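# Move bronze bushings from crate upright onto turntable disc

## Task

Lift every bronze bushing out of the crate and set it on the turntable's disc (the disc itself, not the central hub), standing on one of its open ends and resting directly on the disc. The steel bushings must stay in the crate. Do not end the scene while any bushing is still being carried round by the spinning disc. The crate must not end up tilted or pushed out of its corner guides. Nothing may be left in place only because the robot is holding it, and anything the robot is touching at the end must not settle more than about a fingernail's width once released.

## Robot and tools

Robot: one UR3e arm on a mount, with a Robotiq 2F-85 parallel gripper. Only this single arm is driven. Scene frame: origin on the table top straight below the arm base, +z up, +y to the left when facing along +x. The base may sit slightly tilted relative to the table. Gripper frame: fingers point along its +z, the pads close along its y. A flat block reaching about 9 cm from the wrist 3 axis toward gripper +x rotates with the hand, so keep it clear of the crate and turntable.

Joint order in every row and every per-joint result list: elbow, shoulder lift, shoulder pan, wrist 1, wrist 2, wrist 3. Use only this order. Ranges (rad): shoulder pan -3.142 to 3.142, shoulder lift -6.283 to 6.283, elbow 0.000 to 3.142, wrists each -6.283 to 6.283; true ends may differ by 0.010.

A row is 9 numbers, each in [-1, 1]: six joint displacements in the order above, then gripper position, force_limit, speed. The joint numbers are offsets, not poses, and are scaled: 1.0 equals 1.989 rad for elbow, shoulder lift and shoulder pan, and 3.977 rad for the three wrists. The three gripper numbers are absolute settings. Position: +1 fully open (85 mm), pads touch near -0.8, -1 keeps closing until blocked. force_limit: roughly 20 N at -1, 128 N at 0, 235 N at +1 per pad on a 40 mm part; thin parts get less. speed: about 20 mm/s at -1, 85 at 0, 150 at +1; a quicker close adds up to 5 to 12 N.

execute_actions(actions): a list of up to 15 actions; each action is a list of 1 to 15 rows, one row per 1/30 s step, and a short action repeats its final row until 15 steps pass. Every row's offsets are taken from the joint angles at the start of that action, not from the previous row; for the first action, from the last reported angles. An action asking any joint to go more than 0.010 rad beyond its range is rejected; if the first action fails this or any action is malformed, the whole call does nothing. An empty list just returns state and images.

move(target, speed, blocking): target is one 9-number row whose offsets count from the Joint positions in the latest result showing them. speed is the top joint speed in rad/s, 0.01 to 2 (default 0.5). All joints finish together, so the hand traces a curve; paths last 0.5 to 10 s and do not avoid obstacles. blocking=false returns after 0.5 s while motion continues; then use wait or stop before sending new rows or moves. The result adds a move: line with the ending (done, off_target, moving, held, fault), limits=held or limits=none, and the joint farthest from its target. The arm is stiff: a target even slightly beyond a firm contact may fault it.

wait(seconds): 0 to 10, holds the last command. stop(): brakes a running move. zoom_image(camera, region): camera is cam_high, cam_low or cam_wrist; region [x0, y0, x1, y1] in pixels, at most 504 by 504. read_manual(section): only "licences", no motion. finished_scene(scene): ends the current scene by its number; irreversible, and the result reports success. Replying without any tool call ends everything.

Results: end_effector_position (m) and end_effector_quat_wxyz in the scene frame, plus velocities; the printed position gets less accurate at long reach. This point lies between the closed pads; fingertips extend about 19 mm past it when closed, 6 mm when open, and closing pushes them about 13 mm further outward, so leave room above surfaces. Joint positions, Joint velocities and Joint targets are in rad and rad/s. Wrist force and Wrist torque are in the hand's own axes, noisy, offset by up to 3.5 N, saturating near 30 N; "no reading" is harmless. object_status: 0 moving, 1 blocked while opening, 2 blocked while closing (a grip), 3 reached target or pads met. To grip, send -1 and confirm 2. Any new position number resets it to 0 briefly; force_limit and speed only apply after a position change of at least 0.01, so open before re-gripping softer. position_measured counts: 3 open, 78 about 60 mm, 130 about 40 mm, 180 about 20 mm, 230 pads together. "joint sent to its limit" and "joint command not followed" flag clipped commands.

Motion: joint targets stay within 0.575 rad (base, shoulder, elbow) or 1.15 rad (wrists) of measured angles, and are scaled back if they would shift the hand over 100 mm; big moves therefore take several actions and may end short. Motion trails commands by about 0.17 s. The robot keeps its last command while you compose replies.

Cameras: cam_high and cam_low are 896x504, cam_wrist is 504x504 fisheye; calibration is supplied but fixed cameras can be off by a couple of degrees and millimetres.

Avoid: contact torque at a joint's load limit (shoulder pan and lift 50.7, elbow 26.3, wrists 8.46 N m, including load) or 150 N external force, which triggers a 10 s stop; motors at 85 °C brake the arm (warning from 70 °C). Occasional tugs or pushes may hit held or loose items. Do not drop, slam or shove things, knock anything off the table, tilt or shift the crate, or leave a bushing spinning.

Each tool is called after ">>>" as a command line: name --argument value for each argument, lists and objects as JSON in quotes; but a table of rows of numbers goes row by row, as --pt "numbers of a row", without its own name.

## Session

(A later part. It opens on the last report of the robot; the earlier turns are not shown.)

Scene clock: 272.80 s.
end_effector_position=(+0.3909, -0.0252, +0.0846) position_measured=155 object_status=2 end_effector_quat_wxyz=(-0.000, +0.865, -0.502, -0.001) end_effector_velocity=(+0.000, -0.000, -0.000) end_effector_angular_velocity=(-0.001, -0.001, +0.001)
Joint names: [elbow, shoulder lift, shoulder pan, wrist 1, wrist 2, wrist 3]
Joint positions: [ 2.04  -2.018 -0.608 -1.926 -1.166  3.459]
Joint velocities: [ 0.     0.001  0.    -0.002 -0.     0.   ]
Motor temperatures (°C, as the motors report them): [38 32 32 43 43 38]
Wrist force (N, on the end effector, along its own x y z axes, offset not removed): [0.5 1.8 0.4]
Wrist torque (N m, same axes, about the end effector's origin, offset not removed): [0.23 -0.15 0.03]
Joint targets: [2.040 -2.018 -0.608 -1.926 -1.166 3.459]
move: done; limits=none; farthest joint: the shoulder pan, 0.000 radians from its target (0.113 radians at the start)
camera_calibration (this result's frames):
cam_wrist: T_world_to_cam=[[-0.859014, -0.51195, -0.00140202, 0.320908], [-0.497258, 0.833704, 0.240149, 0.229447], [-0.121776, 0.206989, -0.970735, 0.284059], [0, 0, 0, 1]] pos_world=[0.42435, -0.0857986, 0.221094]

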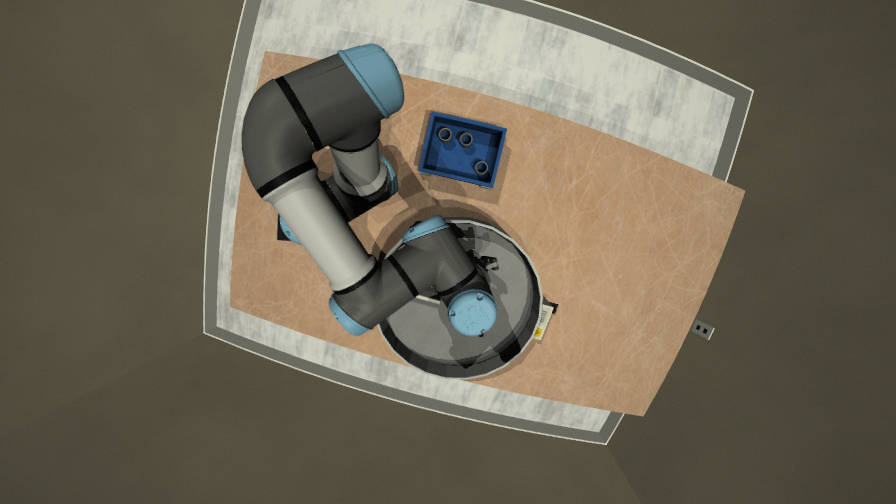

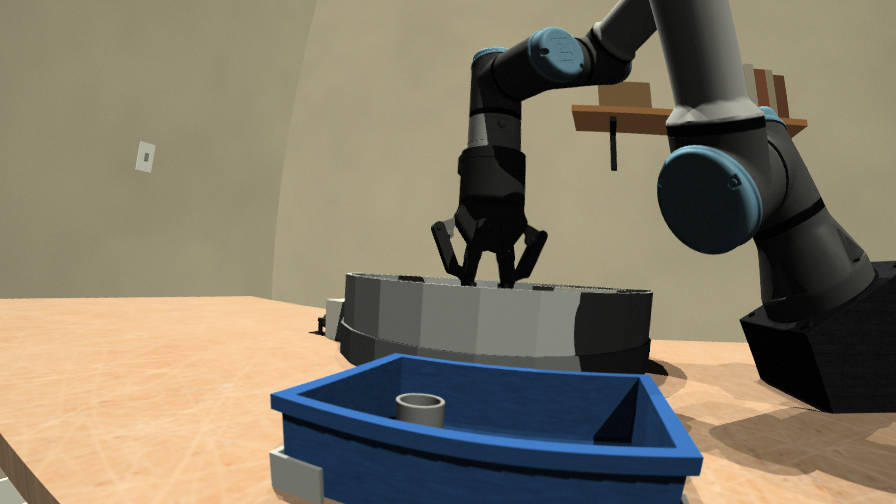

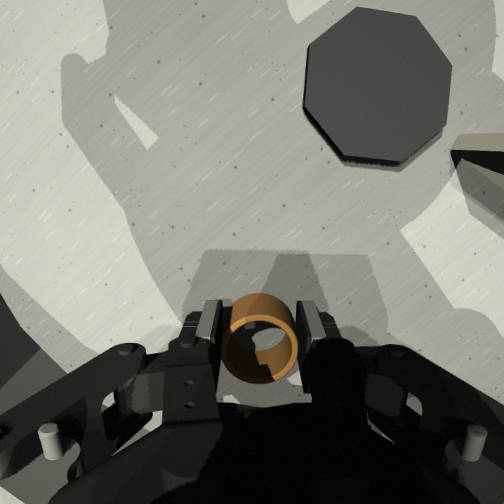

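Not touching yet; lower about 2 mm more, then release.

>>> move --target '[0.0035,0.002,0.0015,-0.0032,-0.0002,0,-1,-0.5,0]' --speed 0.05

>>> execute_actions --actions '[[[0,0,0,0,0,0,-0.08,-0.5,0]],[[0,0,0,0,0,0,-0.08,-0.5,0]]]'

>>> move --target '[-0.139,-0.0865,-0.0585,0.125,0.009,0,-0.08,-0.5,0]'

>>> move --target '[0.0474,-0.0502,0.2557,-0.0423,-0.0476,0,-0.08,-0.5,0]' --speed 0.8

>>> wait --seconds 10

>>> zoom_image --camera "cam_high" --region '[360, 100, 560, 390]'

Scene clock: 278.80 s.
end_effector_position=(+0.3908, -0.0253, +0.0828) position_measured=155 object_status=2 end_effector_quat_wxyz=(-0.000, +0.866, -0.500, -0.000) end_effector_velocity=(-0.000, +0.001, -0.001) end_effector_angular_velocity=(+0.002, +0.001, +0.001)
Joint names: [elbow, shoulder lift, shoulder pan, wrist 1, wrist 2, wrist 3]
Joint positions: [ 2.047 -2.014 -0.605 -1.939 -1.167  3.459]
Joint velocities: [ 0.002  0.002  0.002 -0.002  0.     0.   ]
Motor temperatures (°C, as the motors report them): [38 32 32 43 43 38]
Wrist force (N, on the end effector, along its own x y z axes, offset not removed): [-0.3 3.1 -30.0]
Wrist torque (N m, same axes, about the end effector's origin, offset not removed): [0.02 -0.47 -0.01]
Joint targets: [2.047 -2.014 -0.605 -1.939 -1.167 3.459]
move: done; limits=none; farthest joint: the shoulder pan, 0.000 radians from its target (0.003 radians at the start)
camera_calibration (this result's frames):
cam_wrist: T_world_to_cam=[[-0.857265, -0.514873, -0.00185452, 0.320094], [-0.500295, 0.832131, 0.239296, 0.231109], [-0.121664, 0.206067, -0.970945, 0.282342], [0, 0, 0, 1]] pos_world=[0.424378, -0.0856872, 0.219429]

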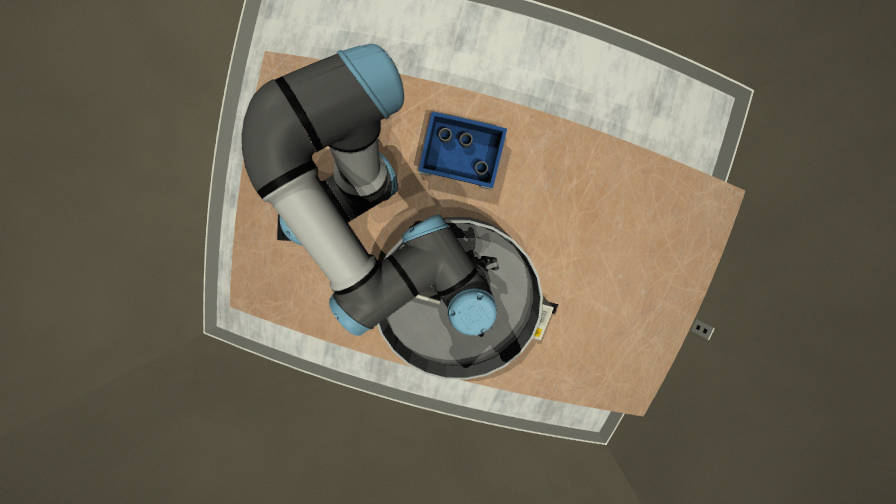

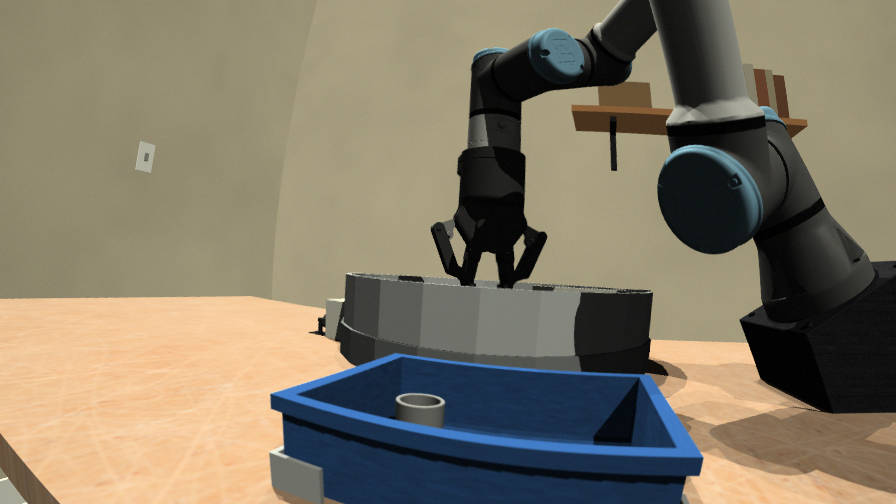

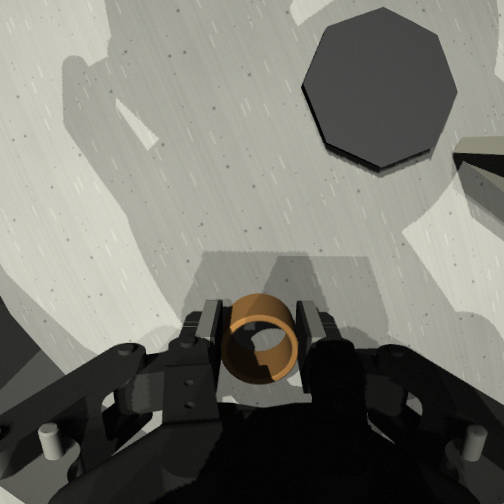

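Scene clock: 279.80 s.
end_effector_position=(+0.3908, -0.0252, +0.0828) position_measured=139 object_status=3 end_effector_quat_wxyz=(-0.000, +0.866, -0.500, -0.000) end_effector_velocity=(+0.000, +0.001, -0.000) end_effector_angular_velocity=(+0.001, -0.000, +0.001)
Joint names: [elbow, shoulder lift, shoulder pan, wrist 1, wrist 2, wrist 3]
Joint positions: [ 2.047 -2.014 -0.605 -1.939 -1.167  3.459]
Joint velocities: [-0.    -0.     0.001  0.     0.     0.   ]
Motor temperatures (°C, as the motors report them): [38 32 32 43 43 38]
Wrist force (N, on the end effector, along its own x y z axes, offset not removed): [1.0 1.6 0.1]
Wrist torque (N m, same axes, about the end effector's origin, offset not removed): [0.21 -0.19 0.00]
Joint targets: [2.047 -2.014 -0.605 -1.939 -1.167 3.459]
camera_calibration (this result's frames):
cam_wrist: T_world_to_cam=[[-0.857262, -0.514878, -0.00182459, 0.320085], [-0.500276, 0.832101, 0.239442, 0.231068], [-0.121765, 0.206177, -0.970909, 0.282342], [0, 0, 0, 1]] pos_world=[0.424374, -0.0856796, 0.219385]

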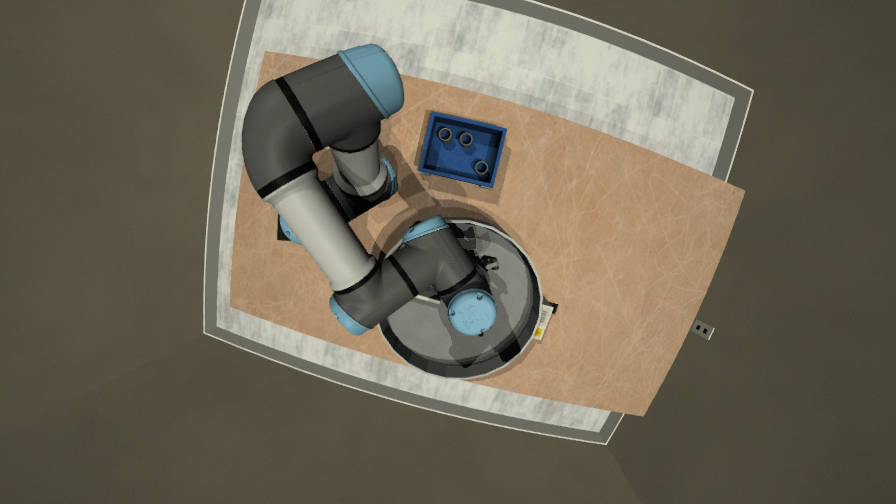

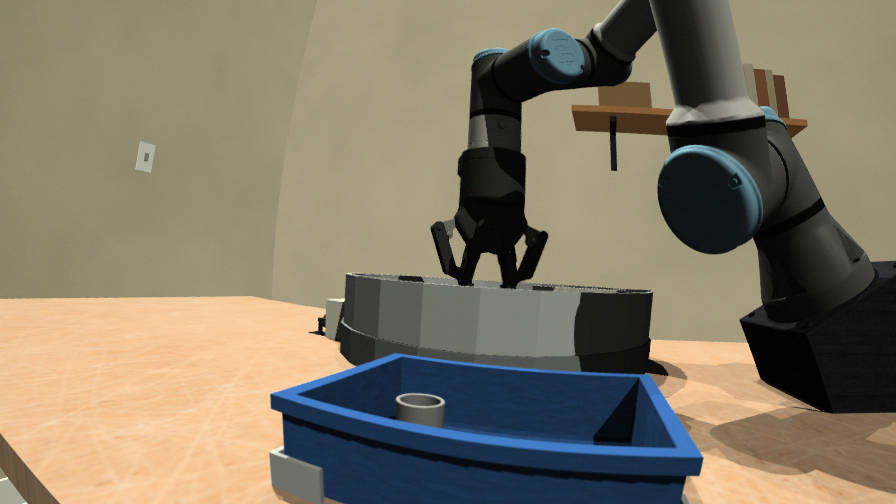

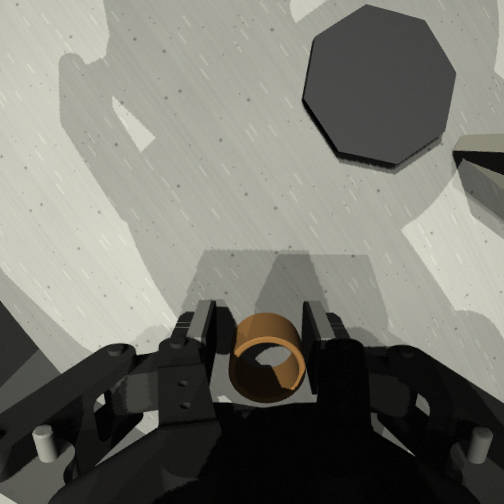

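Scene clock: 281.43 s.
end_effector_position=(+0.3905, -0.0050, +0.1601) position_measured=139 object_status=3 end_effector_quat_wxyz=(+0.000, +0.834, -0.552, +0.000) end_effector_velocity=(-0.000, +0.001, -0.000) end_effector_angular_velocity=(+0.002, +0.001, -0.000)
Joint names: [elbow, shoulder lift, shoulder pan, wrist 1, wrist 2, wrist 3]
Joint positions: [ 1.77  -2.186 -0.721 -1.442 -1.131  3.459]
Joint velocities: [-0.    -0.     0.     0.003  0.    -0.   ]
Motor temperatures (°C, as the motors report them): [38 32 32 43 43 38]
Wrist force (N, on the end effector, along its own x y z axes, offset not removed): [0.5 1.9 0.1]
Wrist torque (N m, same axes, about the end effector's origin, offset not removed): [0.24 -0.08 -0.01]
Joint targets: [1.770 -2.186 -0.721 -1.442 -1.131 3.459]
move: done; limits=none; farthest joint: the shoulder pan, 0.000 radians from its target (0.116 radians at the start)
camera_calibration (this result's frames):
cam_wrist: T_world_to_cam=[[-0.913109, -0.40771, -0.00226976, 0.352796], [-0.39643, 0.886518, 0.2386, 0.155375], [-0.0952675, 0.218768, -0.971115, 0.34287], [0, 0, 0, 1]] pos_world=[0.416401, -0.0689138, 0.296695]

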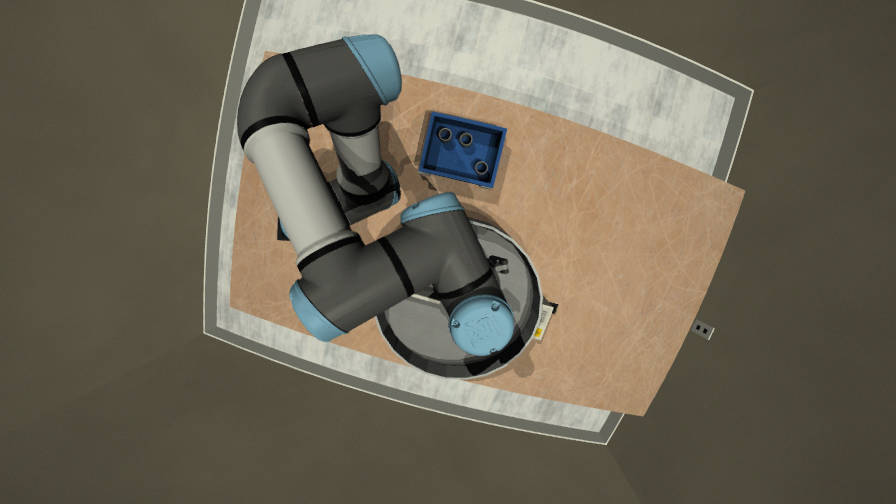

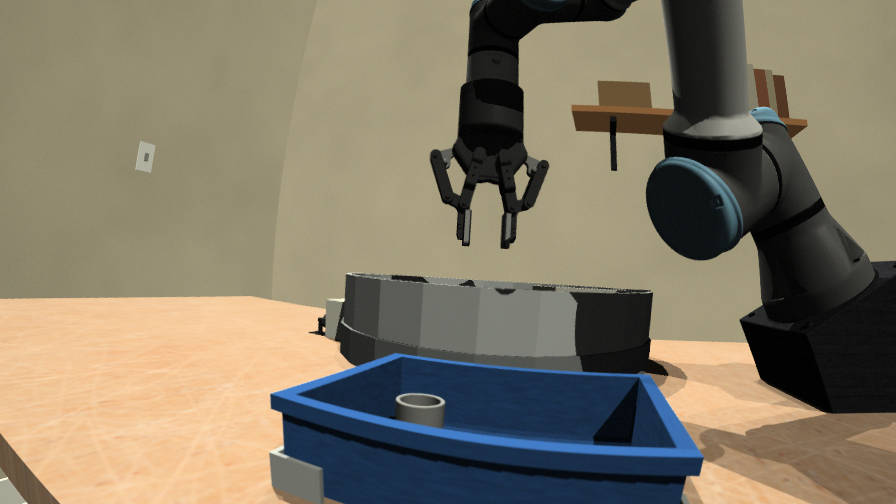

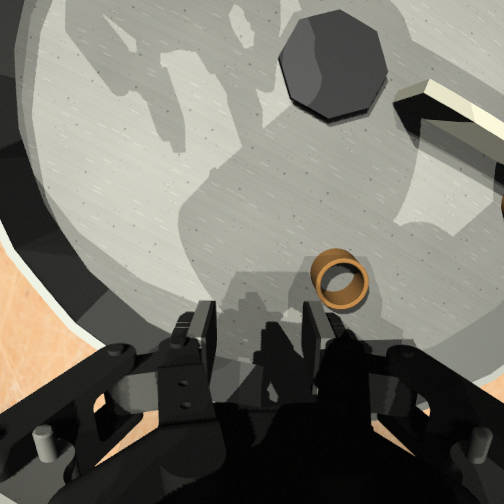

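Scene clock: 282.80 s.
end_effector_position=(+0.3603, +0.1000, +0.1702) position_measured=139 object_status=3 end_effector_quat_wxyz=(-0.000, +0.945, -0.327, +0.000) end_effector_velocity=(-0.000, +0.000, +0.000) end_effector_angular_velocity=(+0.000, -0.001, +0.003)
Joint names: [elbow, shoulder lift, shoulder pan, wrist 1, wrist 2, wrist 3]
Joint positions: [ 1.865 -2.286 -0.213 -1.61  -1.32   3.459]
Joint velocities: [ 0.    -0.     0.003 -0.001 -0.001 -0.   ]
Motor temperatures (°C, as the motors report them): [38 32 32 43 43 38]
Wrist force (N, on the end effector, along its own x y z axes, offset not removed): [0.7 1.8 0.3]
Wrist torque (N m, same axes, about the end effector's origin, offset not removed): [0.24 -0.13 -0.02]
Joint targets: [1.865 -2.286 -0.213 -1.610 -1.320 3.459]
move: done; limits=none; farthest joint: the shoulder pan, 0.000 radians from its target (0.509 radians at the start)
camera_calibration (this result's frames):
cam_wrist: T_world_to_cam=[[-0.603755, -0.797166, -0.00237546, 0.295543], [-0.77442, 0.585816, 0.238944, 0.214151], [-0.189087, 0.146103, -0.97103, 0.367921], [0, 0, 0, 1]] pos_world=[0.413847, 0.0563889, 0.306794]

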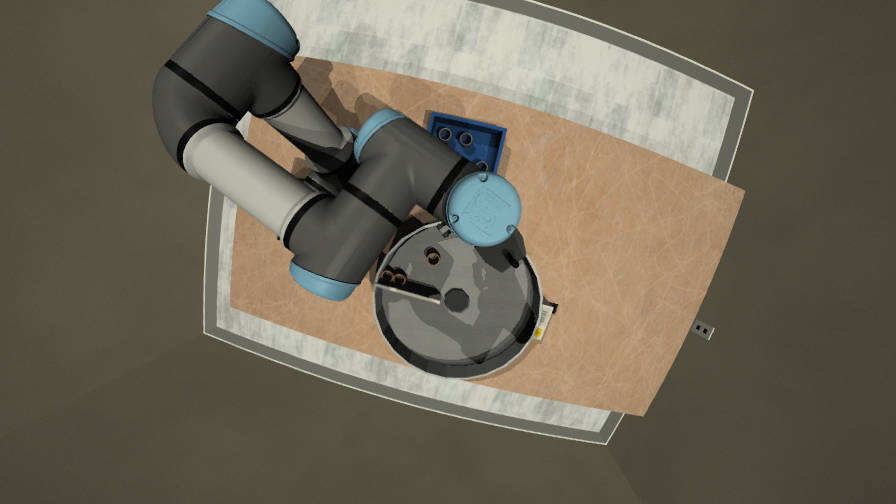

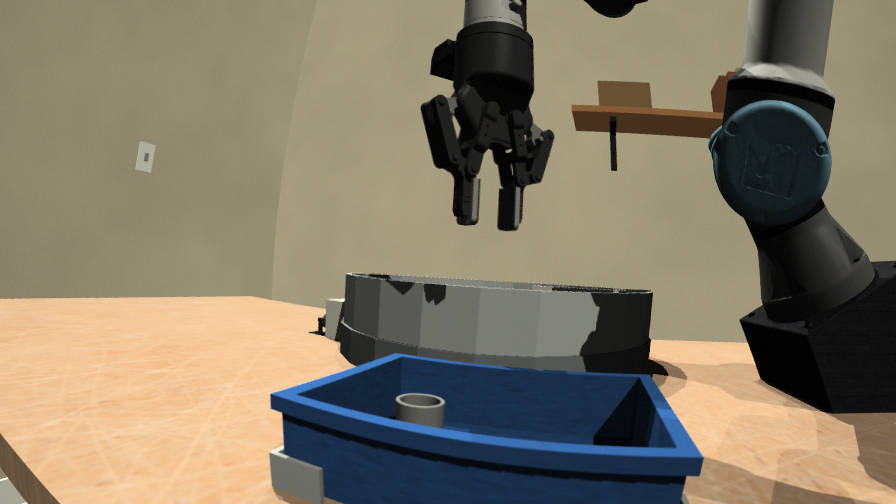

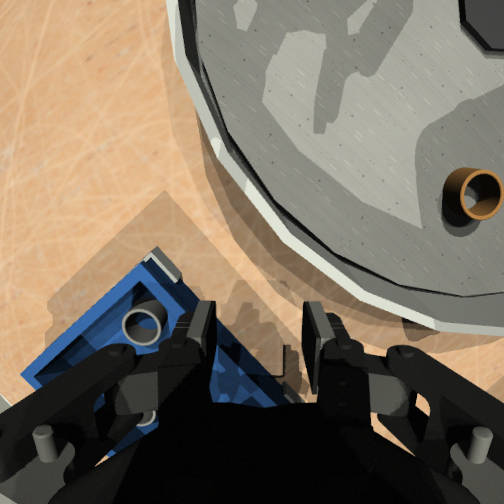

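Scene clock: 292.80 s.
end_effector_position=(+0.3603, +0.1000, +0.1702) position_measured=139 object_status=3 end_effector_quat_wxyz=(-0.000, +0.945, -0.327, +0.000) end_effector_velocity=(-0.000, +0.000, +0.000) end_effector_angular_velocity=(+0.001, +0.000, +0.002)
Joint names: [elbow, shoulder lift, shoulder pan, wrist 1, wrist 2, wrist 3]
Joint positions: [ 1.865 -2.286 -0.213 -1.61  -1.32   3.459]
Joint velocities: [ 0.    -0.     0.002 -0.    -0.    -0.   ]
Motor temperatures (°C, as the motors report them): [38 32 32 43 43 38]
Wrist force (N, on the end effector, along its own x y z axes, offset not removed): [0.8 1.7 -0.1]
Wrist torque (N m, same axes, about the end effector's origin, offset not removed): [0.23 -0.14 0.03]
Joint targets: [1.865 -2.286 -0.213 -1.610 -1.320 3.459]
wait: 10.00 s; at rest by 0.17 s
camera_calibration (this result's frames):
cam_wrist: T_world_to_cam=[[-0.603573, -0.797304, -0.00240696, 0.295522], [-0.774562, 0.585635, 0.238926, 0.214179], [-0.189087, 0.146074, -0.971035, 0.367927], [0, 0, 0, 1]] pos_world=[0.413834, 0.0564456, 0.306808]

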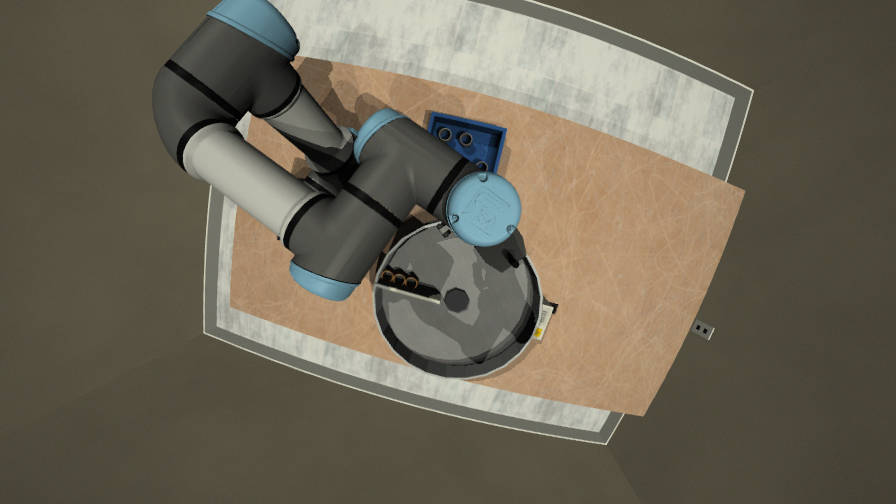

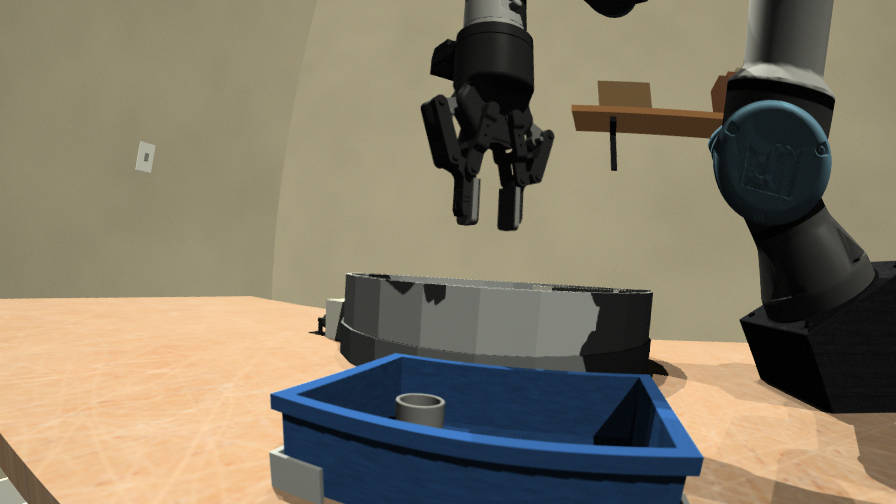

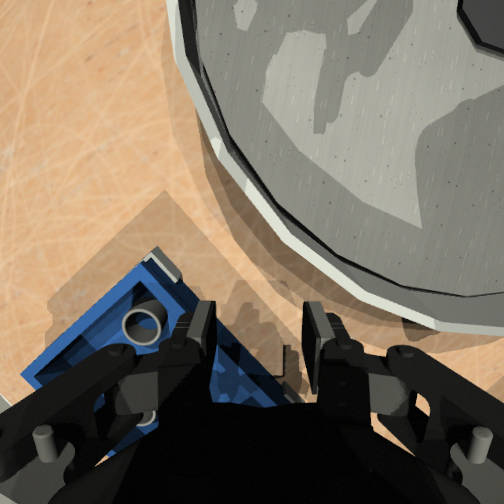

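Region (360, 100, 560, 390) of cam_high's 896x504 image, scaled by 1.738, with more detail than that image has; it fills the left 348 columns of this view, and the rest is white.

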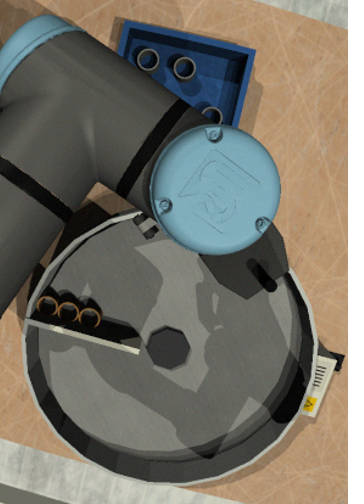

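>>> wait --seconds 10

>>> zoom_image --camera "cam_high" --region '[360, 230, 480, 330]'

Scene clock: 306.00 s.
end_effector_position=(+0.3603, +0.1000, +0.1702) position_measured=139 object_status=3 end_effector_quat_wxyz=(-0.000, +0.945, -0.327, +0.000) end_effector_velocity=(-0.000, +0.000, +0.000) end_effector_angular_velocity=(-0.000, +0.000, +0.000)
Joint names: [elbow, shoulder lift, shoulder pan, wrist 1, wrist 2, wrist 3]
Joint positions: [ 1.865 -2.286 -0.213 -1.61  -1.32   3.459]
Joint velocities: [-0.    -0.     0.001  0.    -0.     0.   ]
Motor temperatures (°C, as the motors report them): [38 32 32 43 43 38]
Wrist force (N, on the end effector, along its own x y z axes, offset not removed): [1.2 1.7 -0.1]
Wrist torque (N m, same axes, about the end effector's origin, offset not removed): [0.26 -0.23 0.03]
Joint targets: [1.865 -2.286 -0.213 -1.610 -1.320 3.459]
wait: 10.00 s; at rest from the start
camera_calibration (this result's frames):
cam_wrist: T_world_to_cam=[[-0.603573, -0.797304, -0.00240707, 0.295522], [-0.774562, 0.585635, 0.238926, 0.214179], [-0.189087, 0.146074, -0.971035, 0.367927], [0, 0, 0, 1]] pos_world=[0.413834, 0.0564456, 0.306808]

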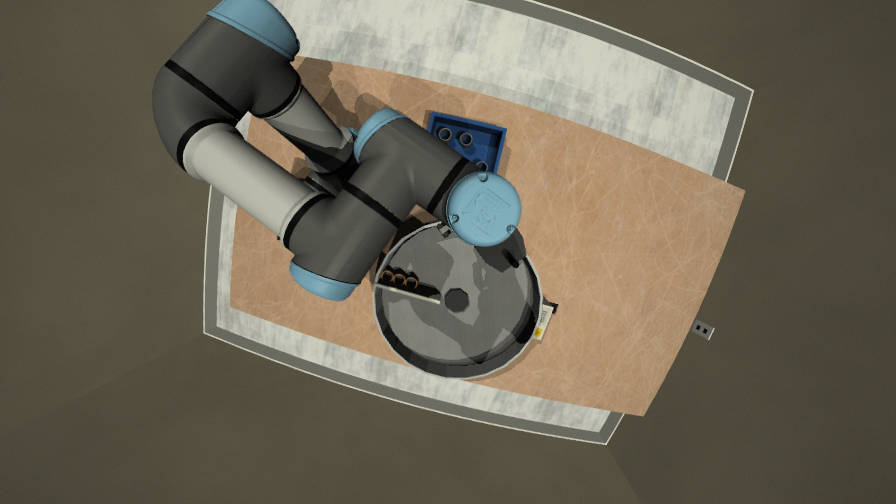

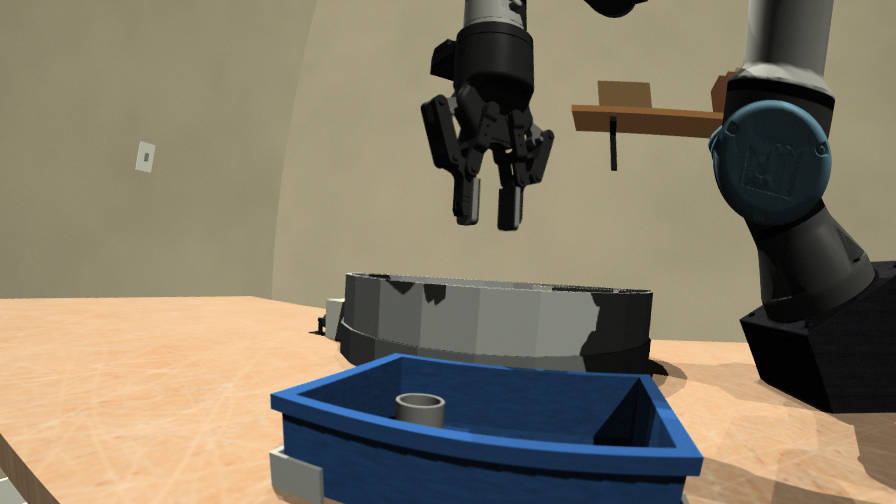

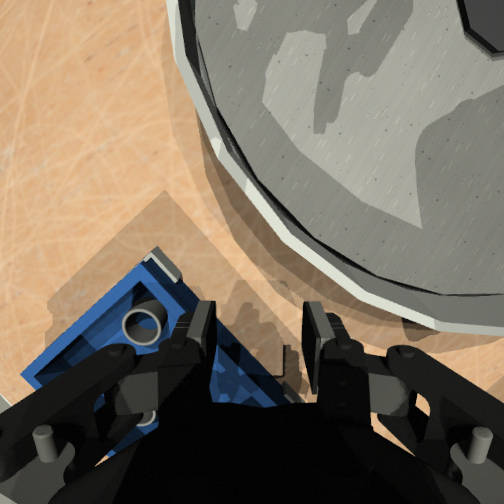

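Region (360, 230, 480, 330) of cam_high's 896x504 image, scaled by 4.200, with more detail than that image has.

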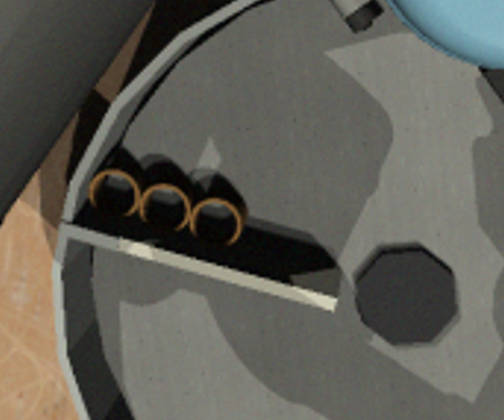

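>>> finished_scene --scene 1

The scene is finished: the task was done.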